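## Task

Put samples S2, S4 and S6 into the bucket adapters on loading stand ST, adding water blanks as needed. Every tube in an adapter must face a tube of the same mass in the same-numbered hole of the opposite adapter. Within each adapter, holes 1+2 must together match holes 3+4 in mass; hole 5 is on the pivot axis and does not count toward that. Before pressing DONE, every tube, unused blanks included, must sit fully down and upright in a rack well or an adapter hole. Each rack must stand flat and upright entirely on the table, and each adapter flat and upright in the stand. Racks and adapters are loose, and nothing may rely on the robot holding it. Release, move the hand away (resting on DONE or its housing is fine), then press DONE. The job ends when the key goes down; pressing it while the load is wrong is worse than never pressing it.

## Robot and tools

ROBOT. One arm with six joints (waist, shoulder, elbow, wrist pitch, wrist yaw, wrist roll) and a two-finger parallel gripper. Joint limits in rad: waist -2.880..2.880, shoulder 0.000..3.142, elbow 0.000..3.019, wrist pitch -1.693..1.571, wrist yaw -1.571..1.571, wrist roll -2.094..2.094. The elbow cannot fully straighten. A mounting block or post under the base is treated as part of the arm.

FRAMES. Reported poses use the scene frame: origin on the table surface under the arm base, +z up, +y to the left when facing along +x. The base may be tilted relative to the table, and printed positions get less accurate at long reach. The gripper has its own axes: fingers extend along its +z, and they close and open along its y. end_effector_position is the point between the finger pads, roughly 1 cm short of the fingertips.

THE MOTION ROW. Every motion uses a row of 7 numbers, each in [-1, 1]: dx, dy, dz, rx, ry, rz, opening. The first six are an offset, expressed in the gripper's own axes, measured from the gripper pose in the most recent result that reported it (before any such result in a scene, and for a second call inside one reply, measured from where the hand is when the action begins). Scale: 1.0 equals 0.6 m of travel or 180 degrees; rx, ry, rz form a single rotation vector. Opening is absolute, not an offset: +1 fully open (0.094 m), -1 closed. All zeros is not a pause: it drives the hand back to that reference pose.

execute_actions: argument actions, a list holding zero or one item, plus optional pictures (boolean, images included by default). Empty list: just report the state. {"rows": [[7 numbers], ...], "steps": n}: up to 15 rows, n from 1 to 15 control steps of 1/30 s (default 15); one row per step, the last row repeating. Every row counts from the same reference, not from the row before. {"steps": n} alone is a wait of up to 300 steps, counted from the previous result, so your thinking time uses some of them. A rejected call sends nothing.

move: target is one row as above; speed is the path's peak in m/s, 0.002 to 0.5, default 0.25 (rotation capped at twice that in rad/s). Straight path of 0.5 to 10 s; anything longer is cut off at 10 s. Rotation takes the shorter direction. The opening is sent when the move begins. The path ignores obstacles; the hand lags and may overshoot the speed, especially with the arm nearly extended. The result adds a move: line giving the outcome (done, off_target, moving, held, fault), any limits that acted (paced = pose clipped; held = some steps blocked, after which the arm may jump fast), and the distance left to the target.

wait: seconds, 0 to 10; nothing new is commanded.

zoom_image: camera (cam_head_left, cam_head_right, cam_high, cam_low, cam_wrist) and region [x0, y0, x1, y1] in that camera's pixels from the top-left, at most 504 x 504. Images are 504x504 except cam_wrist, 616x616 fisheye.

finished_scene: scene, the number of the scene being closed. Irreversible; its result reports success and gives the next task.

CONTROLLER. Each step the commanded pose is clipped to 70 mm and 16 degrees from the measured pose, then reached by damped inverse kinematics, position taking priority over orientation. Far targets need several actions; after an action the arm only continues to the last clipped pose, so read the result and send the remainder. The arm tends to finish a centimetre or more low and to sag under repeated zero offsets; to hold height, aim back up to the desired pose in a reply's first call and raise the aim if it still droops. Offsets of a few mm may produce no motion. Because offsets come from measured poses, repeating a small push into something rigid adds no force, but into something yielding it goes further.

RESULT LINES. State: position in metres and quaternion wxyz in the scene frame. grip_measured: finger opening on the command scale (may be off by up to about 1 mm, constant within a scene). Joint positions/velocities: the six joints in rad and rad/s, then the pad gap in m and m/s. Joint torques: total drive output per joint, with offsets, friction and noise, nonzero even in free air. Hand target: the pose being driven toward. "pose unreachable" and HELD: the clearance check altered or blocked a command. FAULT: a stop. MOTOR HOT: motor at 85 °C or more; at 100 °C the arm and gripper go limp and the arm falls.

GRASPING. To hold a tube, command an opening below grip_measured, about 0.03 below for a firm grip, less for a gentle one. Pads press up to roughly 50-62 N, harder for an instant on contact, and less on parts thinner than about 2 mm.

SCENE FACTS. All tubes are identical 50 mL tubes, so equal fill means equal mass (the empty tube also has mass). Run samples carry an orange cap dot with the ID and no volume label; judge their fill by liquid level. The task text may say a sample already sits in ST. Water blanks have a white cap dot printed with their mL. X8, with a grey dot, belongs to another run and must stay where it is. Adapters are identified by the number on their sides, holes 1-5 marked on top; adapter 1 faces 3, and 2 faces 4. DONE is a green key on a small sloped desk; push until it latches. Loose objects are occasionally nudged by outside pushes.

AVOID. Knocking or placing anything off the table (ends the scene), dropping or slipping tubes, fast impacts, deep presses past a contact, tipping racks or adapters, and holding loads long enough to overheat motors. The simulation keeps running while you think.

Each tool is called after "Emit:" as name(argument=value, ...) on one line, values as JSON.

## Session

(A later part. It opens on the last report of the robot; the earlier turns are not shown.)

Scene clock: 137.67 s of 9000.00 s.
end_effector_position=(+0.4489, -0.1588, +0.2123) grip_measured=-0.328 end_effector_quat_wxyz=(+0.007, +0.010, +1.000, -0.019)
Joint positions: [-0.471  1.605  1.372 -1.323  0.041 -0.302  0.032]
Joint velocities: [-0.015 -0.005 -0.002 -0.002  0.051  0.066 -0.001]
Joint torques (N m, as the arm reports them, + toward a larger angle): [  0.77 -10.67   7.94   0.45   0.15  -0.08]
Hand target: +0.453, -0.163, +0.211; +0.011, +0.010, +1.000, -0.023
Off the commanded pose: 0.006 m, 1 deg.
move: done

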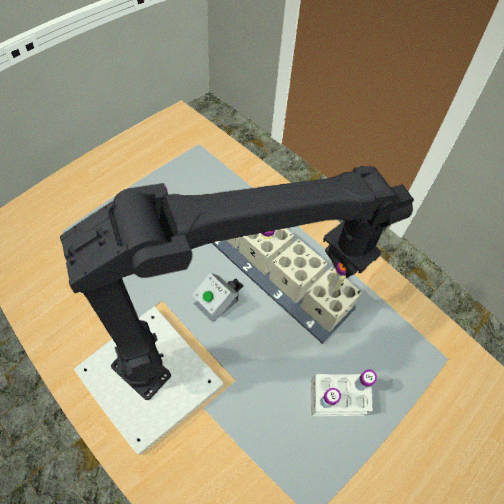

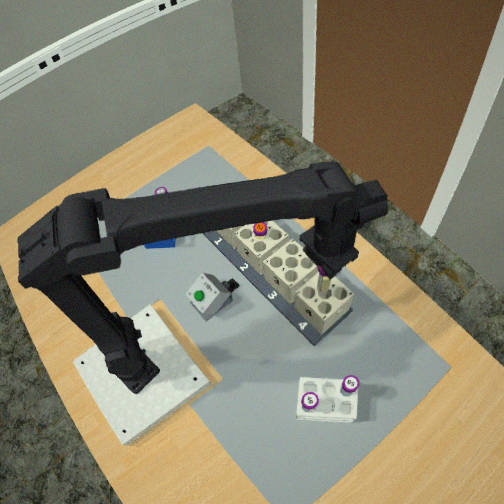

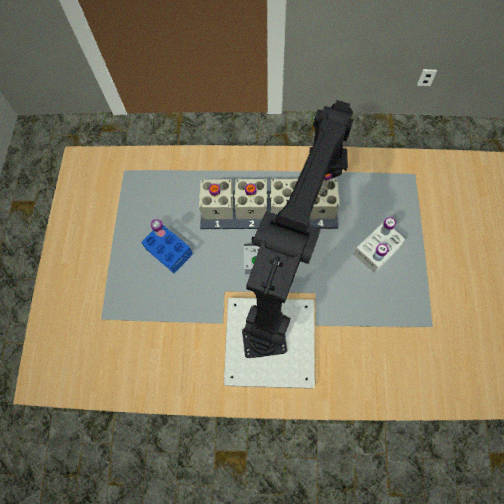

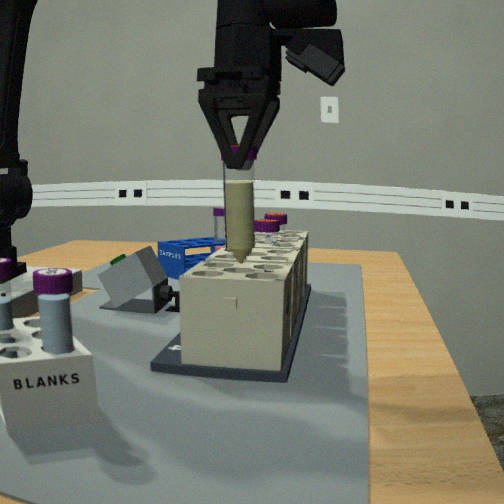

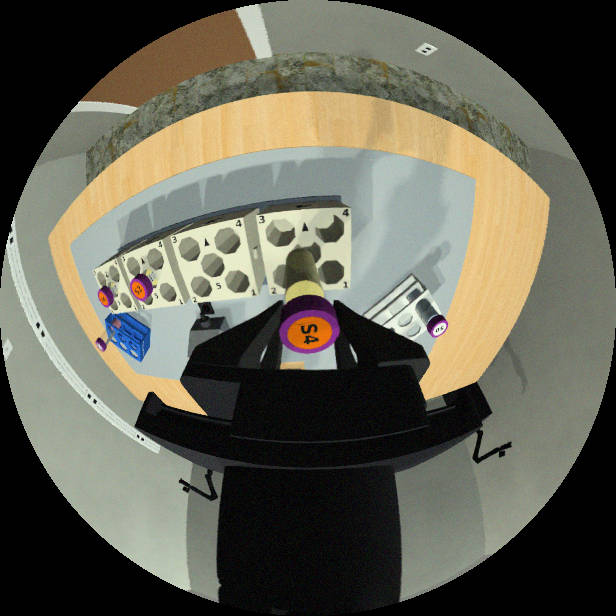

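Emit:
move(target=[-0.004,-0.018,0.0,0.004,0,0,-0.35], speed=0.04)

Emit:
zoom_image(camera="cam_low", region=[170, 170, 310, 310])

Scene clock: 140.60 s of 9000.00 s.
end_effector_position=(+0.4463, -0.1647, +0.2117) grip_measured=-0.328 end_effector_quat_wxyz=(+0.005, +0.012, +1.000, -0.023)
Joint positions: [-0.482  1.605  1.371 -1.323  0.05  -0.308  0.032]
Joint velocities: [-0.005  0.005 -0.012 -0.007  0.022 -0.007 -0.   ]
Joint torques (N m, as the arm reports them, + toward a larger angle): [  0.74 -10.59   8.65   0.01   0.14  -0.12]
Hand target: +0.451, -0.170, +0.213; +0.007, +0.010, +1.000, -0.026
Off the commanded pose: 0.007 m, 0 deg.
move: done

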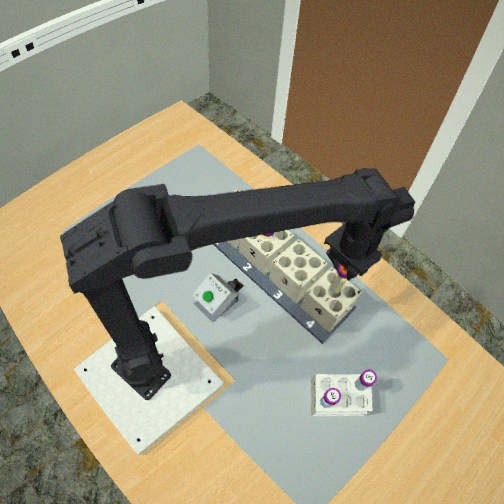

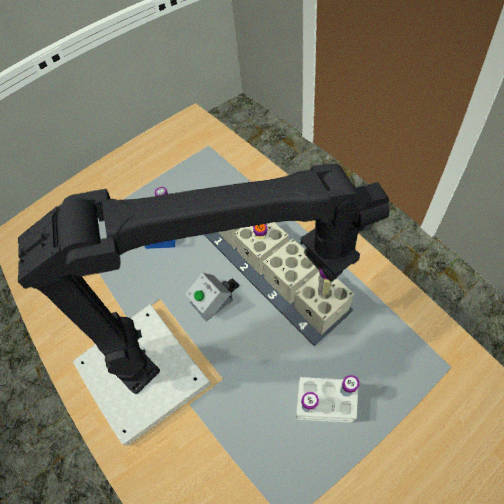

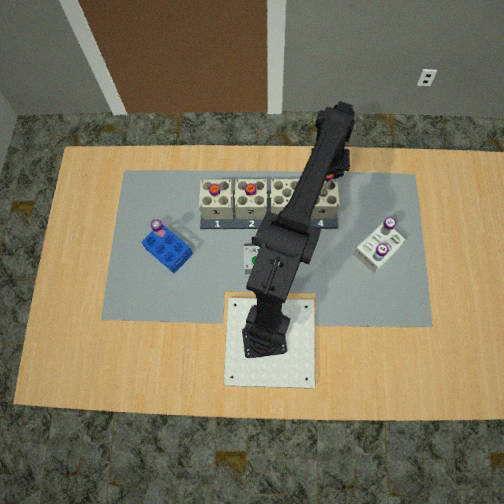

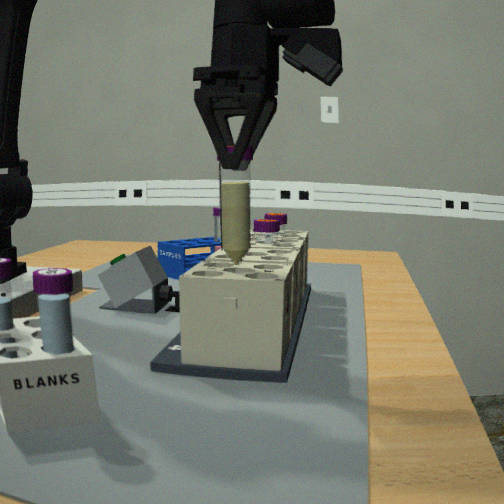

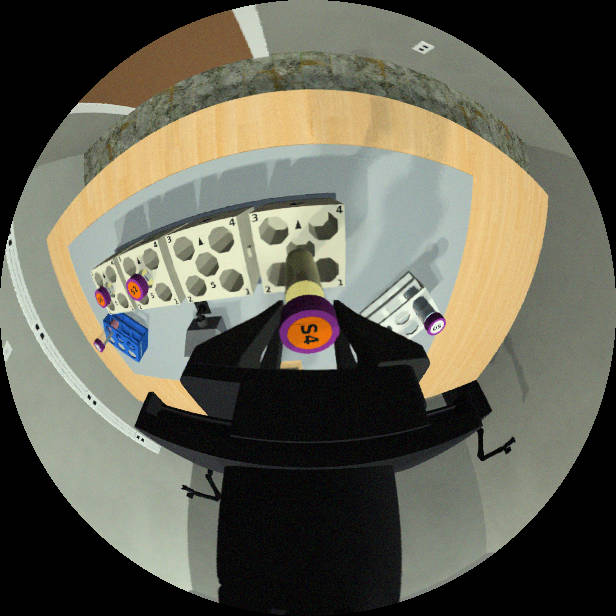

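Region (170, 170, 310, 310) of cam_low's 504x504 image, scaled by 3.600, with more detail than that image has.

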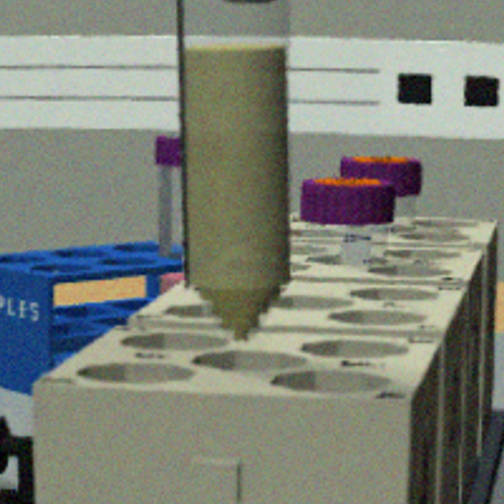

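Emit:
move(target=[-0.014,0,0.045,0,0,0,-0.35], speed=0.04)

Emit:
move(target=[-0.007,0.008,0.115,0,0,0,-0.35], speed=0.05)

Scene clock: 144.03 s of 9000.00 s.
end_effector_position=(+0.4496, -0.1656, +0.1881) grip_measured=-0.328 end_effector_quat_wxyz=(+0.002, +0.012, +1.000, -0.022)
Joint positions: [-0.482  1.633  1.341 -1.272  0.05  -0.309  0.032]
Joint velocities: [-0.005 -0.015 -0.012  0.002  0.051 -0.022 -0.001]
Joint torques (N m, as the arm reports them, + toward a larger angle): [  1.33 -10.51   7.69   0.39   0.03   0.  ]
Hand target: +0.455, -0.166, +0.185; +0.005, +0.012, +1.000, -0.023
Off the commanded pose: 0.006 m, 0 deg.
move: done

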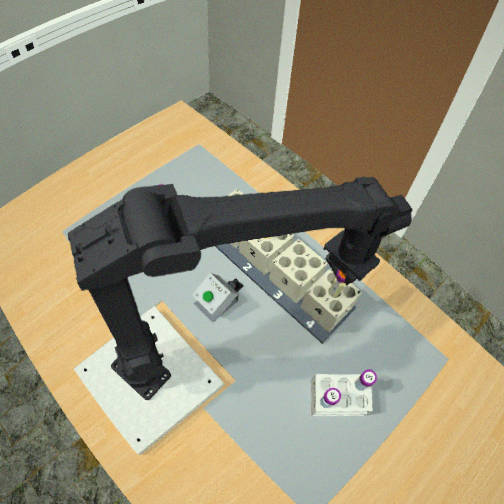

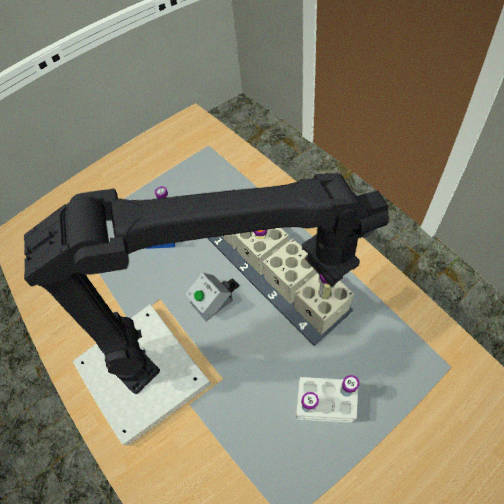

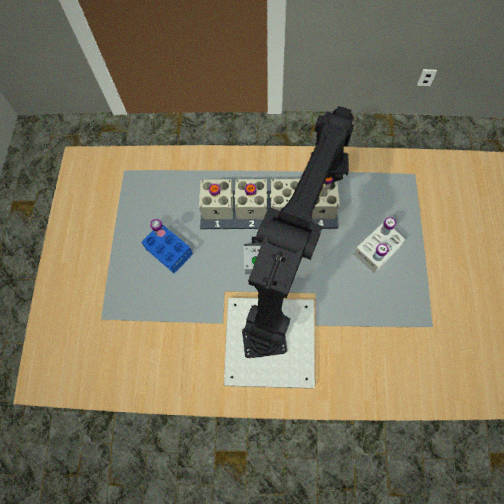

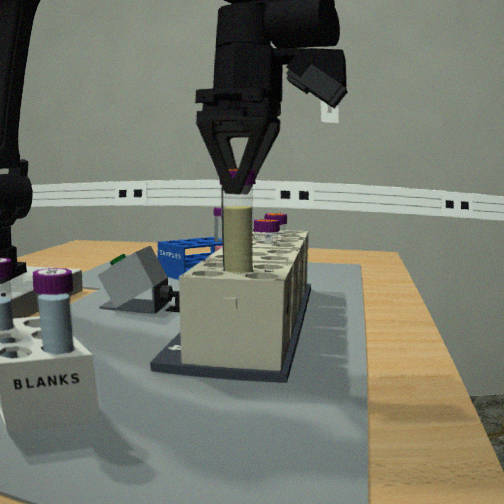

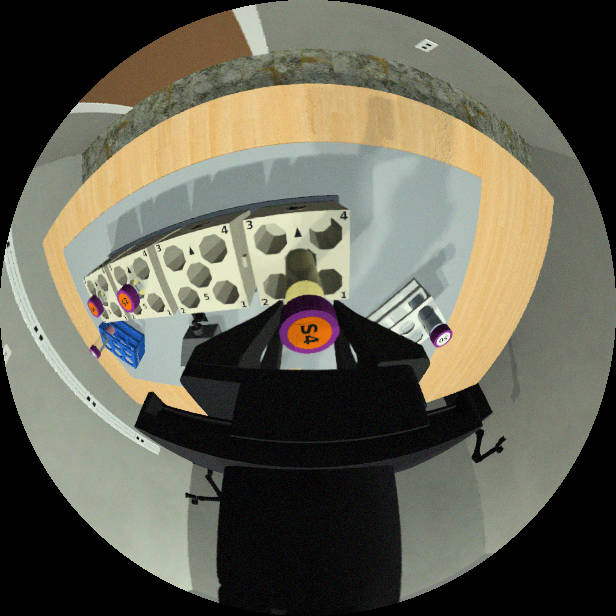

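Scene clock: 145.80 s of 9000.00 s.
end_effector_position=(+0.4516, -0.1650, +0.1287) grip_measured=-0.328 end_effector_quat_wxyz=(+0.005, +0.011, +1.000, -0.023)
Joint positions: [-0.48   1.687  1.243 -1.113  0.049 -0.309  0.032]
Joint velocities: [-0.034  0.005 -0.002 -0.007 -0.081  0.022 -0.001]
Joint torques (N m, as the arm reports them, + toward a larger angle): [  1.3  -10.13   6.93   0.46   0.08   0.01]
Hand target: +0.454, -0.164, +0.119; +0.002, +0.012, +1.000, -0.022
Off the commanded pose: 0.010 m, 0 deg.
move: done

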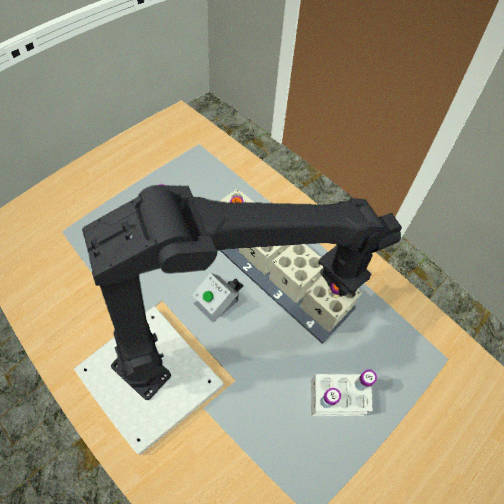

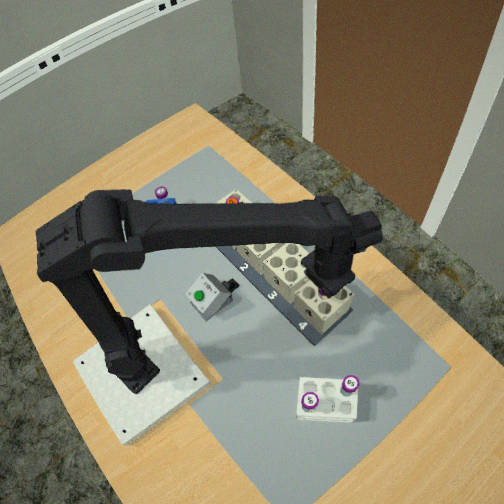

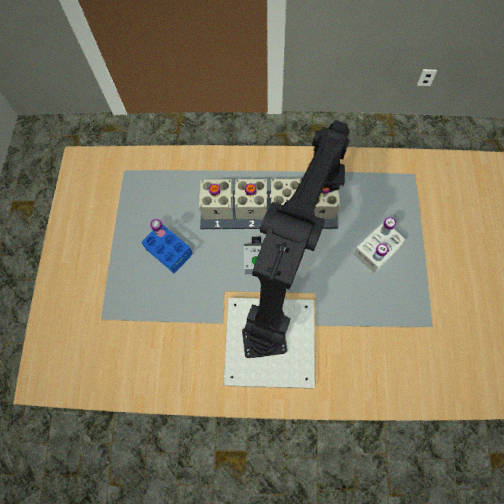

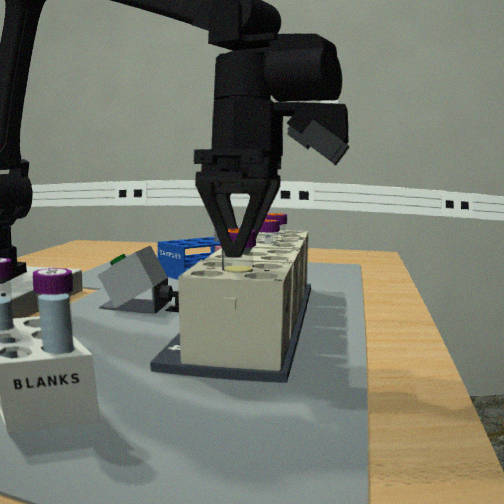

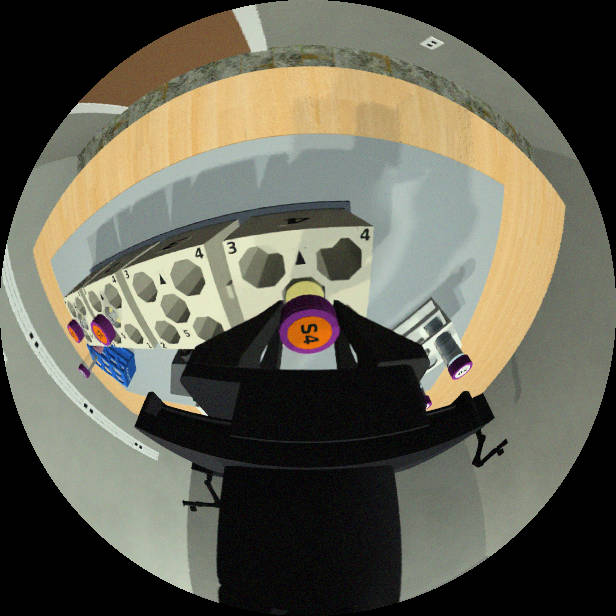

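Emit:
move(target=[0,0,0.016,0,0,0,-0.35], speed=0.03)

Emit:
move(target=[0,0,0,0,0,0,0.2])

Emit:
move(target=[0,0,-0.14,0,0,0,0.2])

Emit:
move(target=[0.28,-0.30,-0.03,-0.012,-0.01,0,0.2])

Scene clock: 150.17 s of 9000.00 s.
end_effector_position=(+0.4513, -0.1648, +0.1256) grip_measured=-0.328 end_effector_quat_wxyz=(+0.008, +0.011, +1.000, -0.024)
Joint positions: [-0.48   1.687  1.234 -1.099  0.049 -0.309  0.032]
Joint velocities: [-0.005 -0.005 -0.002 -0.007 -0.007 -0.007  0.   ]
Joint torques (N m, as the arm reports them, + toward a larger angle): [  1.04 -10.87   6.69   0.36   0.03  -0.04]
Hand target: +0.452, -0.165, +0.119; +0.006, +0.011, +1.000, -0.023
Off the commanded pose: 0.006 m, 0 deg.
After step 90, 0.67 s passed at rest.
move: done

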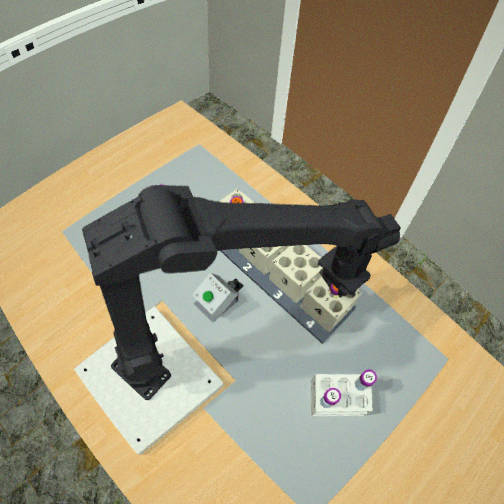

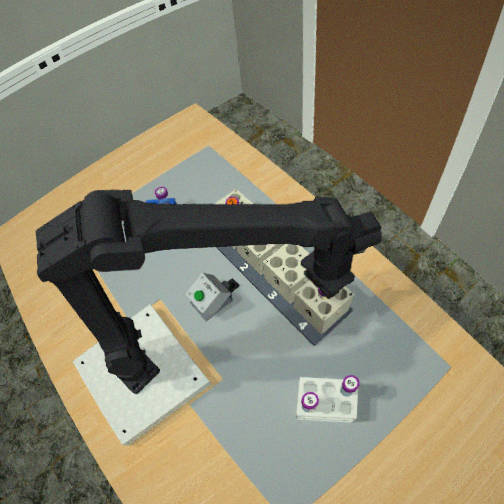

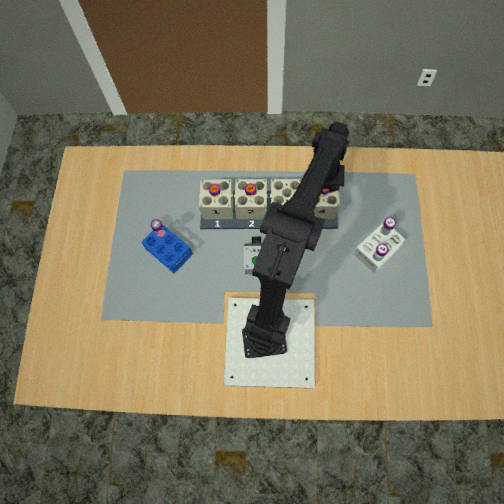

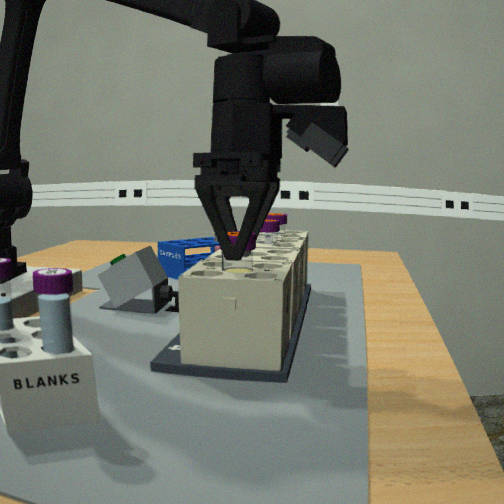

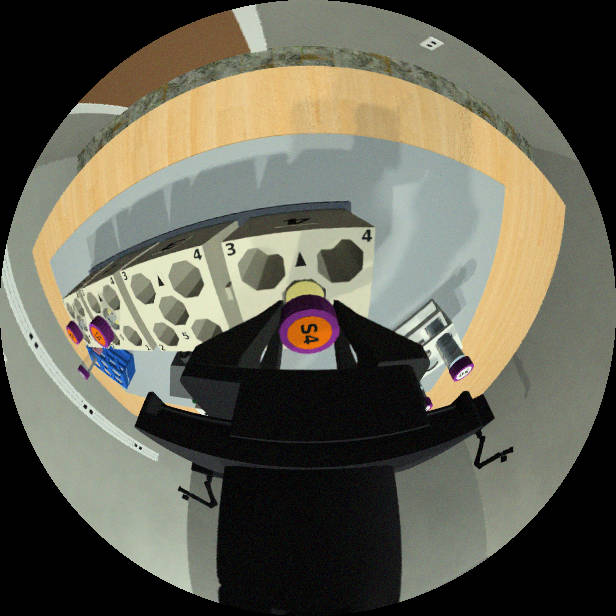

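Scene clock: 150.67 s of 9000.00 s.
end_effector_position=(+0.4505, -0.1646, +0.1249) grip_measured=+0.198 end_effector_quat_wxyz=(+0.007, +0.011, +1.000, -0.023)
Joint positions: [-0.48   1.687  1.232 -1.099  0.049 -0.309  0.056]
Joint velocities: [-0.024  0.005  0.007 -0.017 -0.007  0.007 -0.001]
Joint torques (N m, as the arm reports them, + toward a larger angle): [  1.17 -11.64   7.06  -0.05   0.03  -0.04]
Hand target: +0.451, -0.165, +0.126; +0.008, +0.011, +1.000, -0.024
Off the commanded pose: 0.001 m, 0 deg.
move: done

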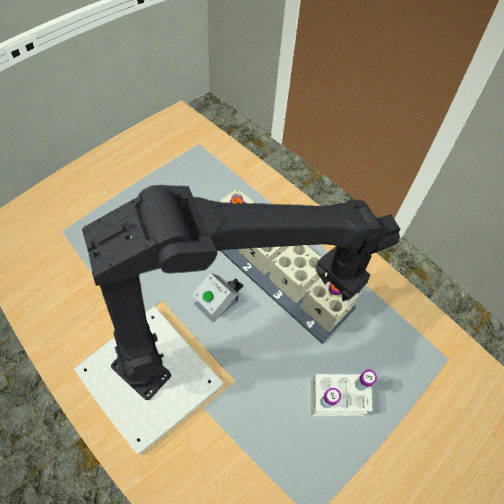

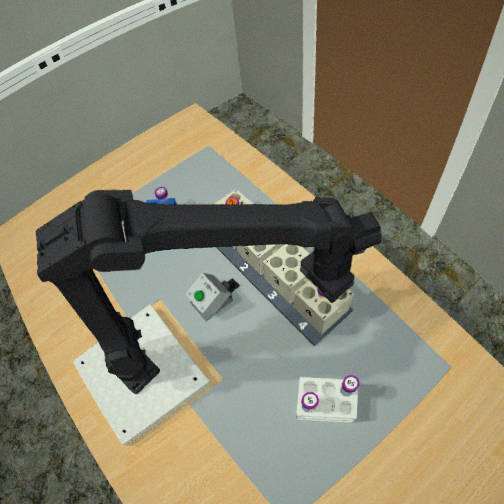

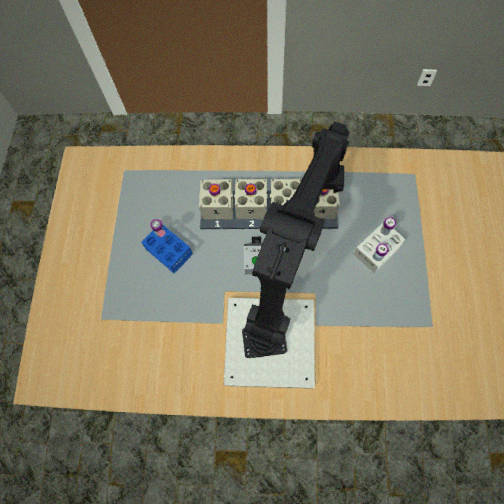

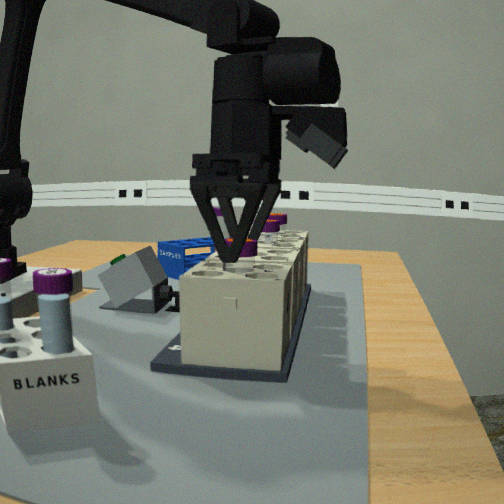

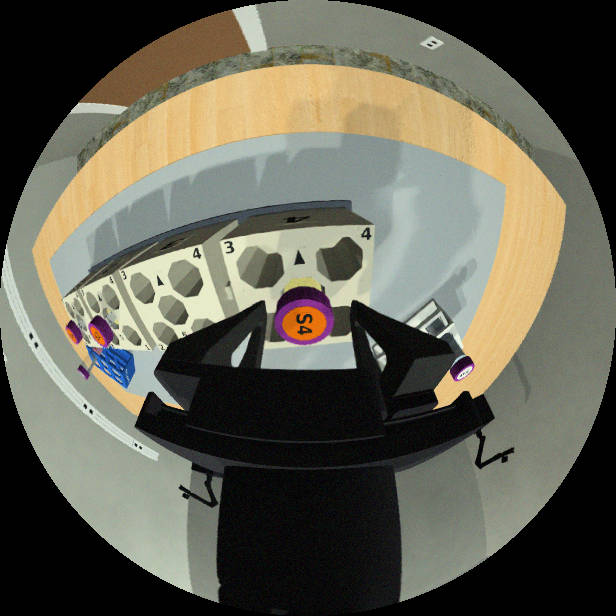

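Scene clock: 151.53 s of 9000.00 s.
end_effector_position=(+0.4394, -0.1602, +0.1966) grip_measured=+0.198 end_effector_quat_wxyz=(-0.004, +0.010, +1.000, -0.020)
Joint positions: [-0.478  1.606  1.331 -1.301  0.049 -0.308  0.056]
Joint velocities: [ 0.005 -0.005  0.002 -0.022  0.022  0.081 -0.   ]
Joint torques (N m, as the arm reports them, + toward a larger angle): [  1.75 -10.96   9.82  -0.45   0.03   0.05]
Hand target: +0.449, -0.160, +0.209; +0.007, +0.011, +1.000, -0.023
Off the commanded pose: 0.016 m, 1 deg.
move: off_target

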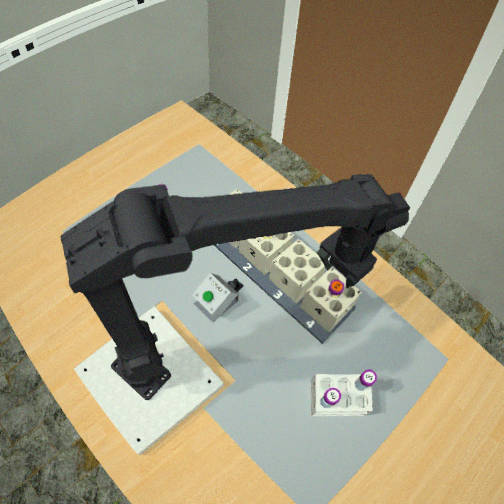

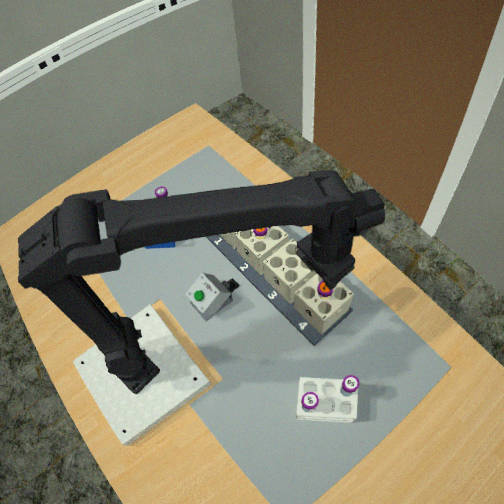

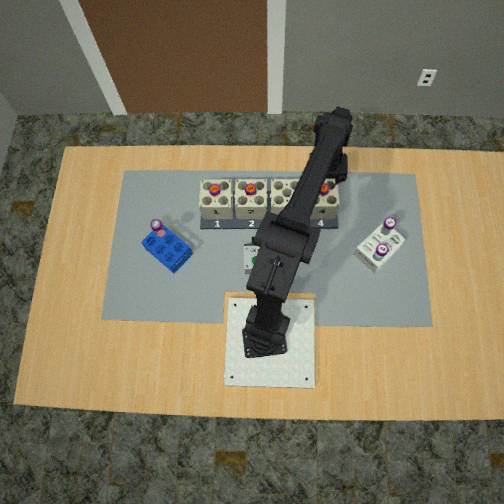

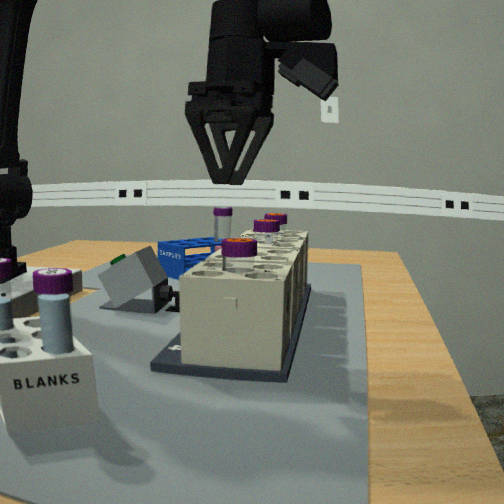

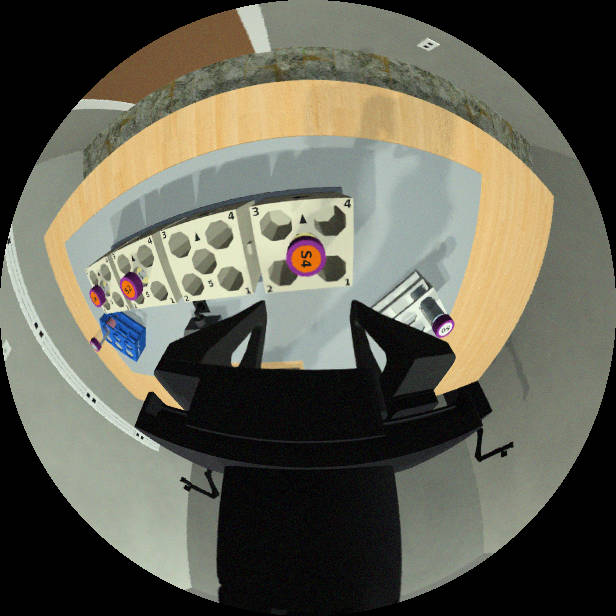

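Scene clock: 153.13 s of 9000.00 s.
end_effector_position=(+0.2607, -0.3323, +0.2082) grip_measured=+0.198 end_effector_quat_wxyz=(+0.003, +0.018, +1.000, +0.009)
Joint positions: [-1.05   1.485  1.231 -1.331 -0.002 -0.863  0.056]
Joint velocities: [-0.015 -0.005 -0.007  0.002  0.081  0.007 -0.   ]
Joint torques (N m, as the arm reports them, + toward a larger angle): [  1.51 -10.34   9.14  -0.53  -0.15  -0.12]
Hand target: +0.266, -0.334, +0.224; +0.014, +0.010, +1.000, -0.002
Off the commanded pose: 0.017 m, 2 deg.
move: off_target

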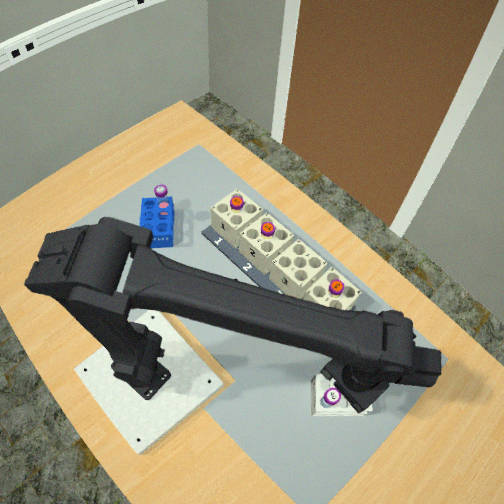

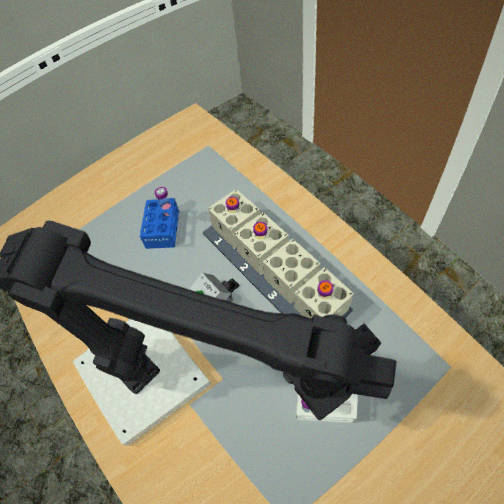

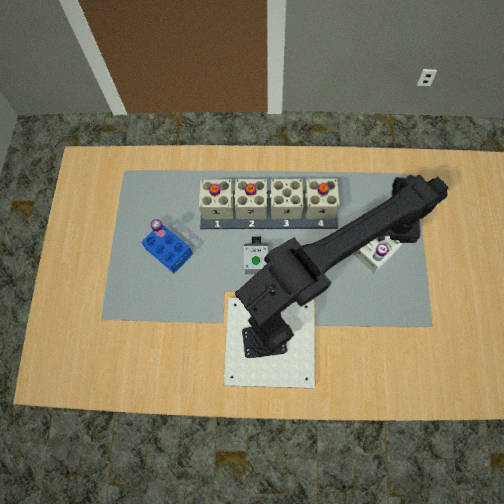

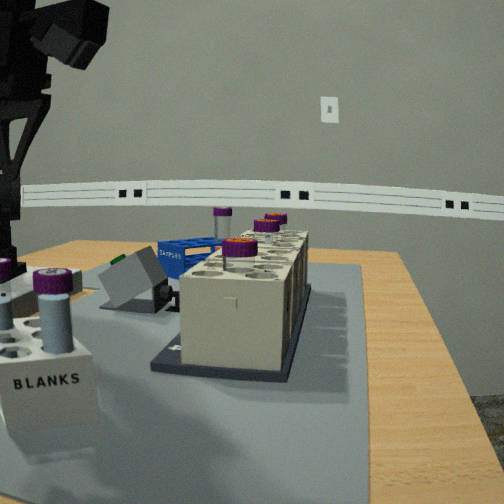

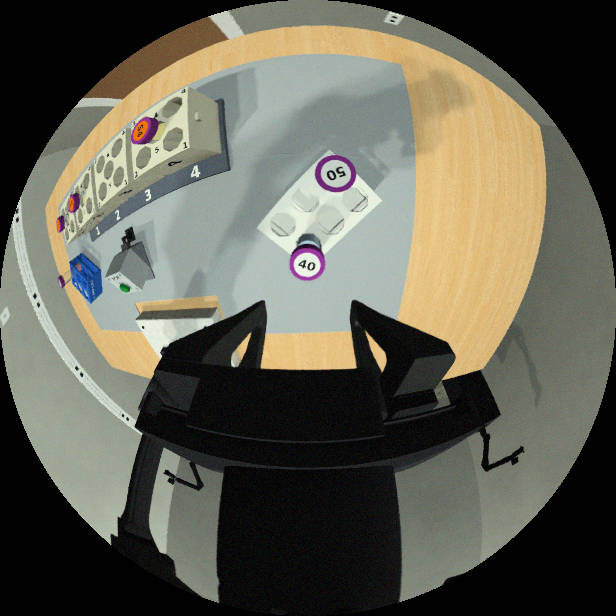

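Emit:
move(target=[-0.013,-0.006,0.153,0.004,0,0,0.2], speed=0.1)

Scene clock: 156.00 s of 9000.00 s.
end_effector_position=(+0.2642, -0.3333, +0.1187) grip_measured=+0.198 end_effector_quat_wxyz=(+0.002, +0.017, +1.000, +0.006)
Joint positions: [-1.046  1.577  1.084 -1.09   0.002 -0.861  0.056]
Joint velocities: [ 0.005 -0.005  0.002 -0.002  0.022 -0.022 -0.001]
Joint torques (N m, as the arm reports them, + toward a larger angle): [ 1.9  -9.05  7.04  0.35  0.08  0.05]
Hand target: +0.269, -0.335, +0.116; +0.003, +0.018, +1.000, +0.003
Off the commanded pose: 0.005 m, 0 deg.
move: done

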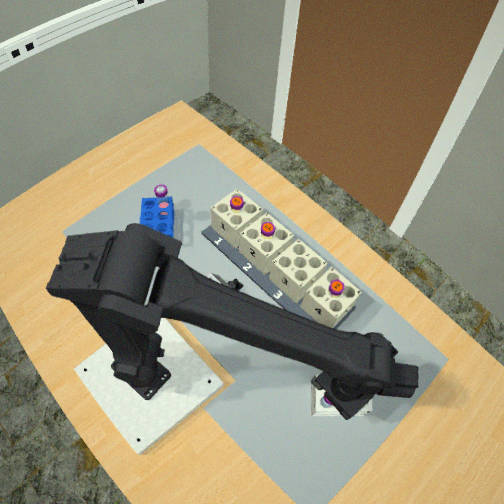

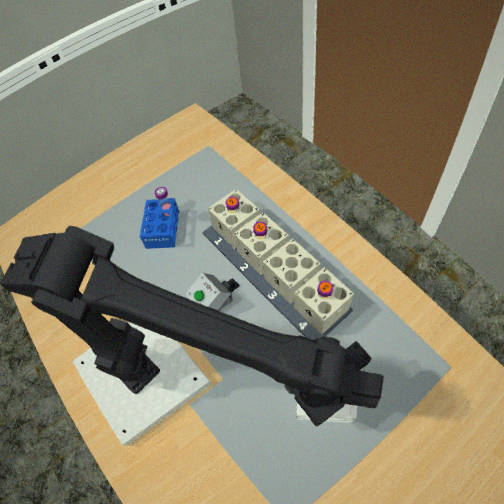

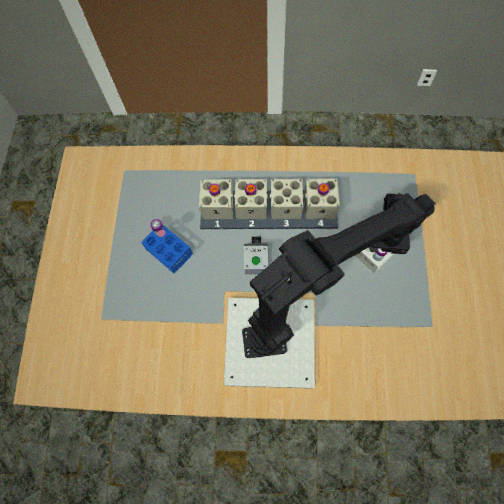

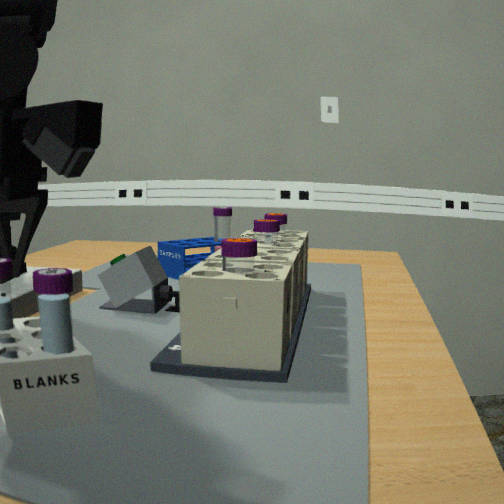

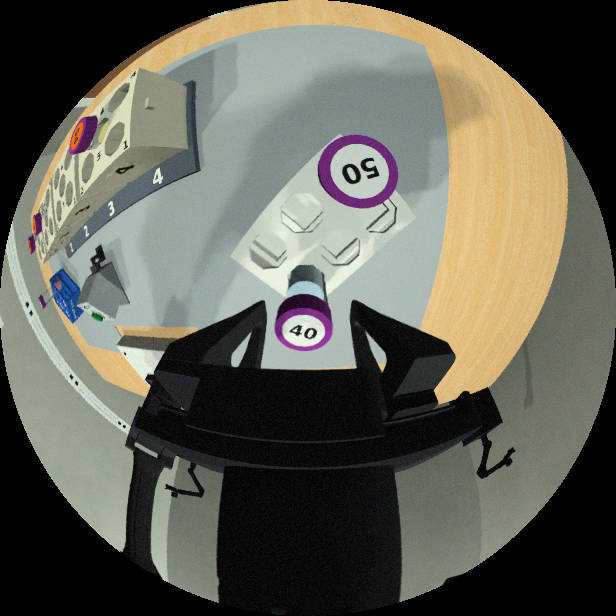

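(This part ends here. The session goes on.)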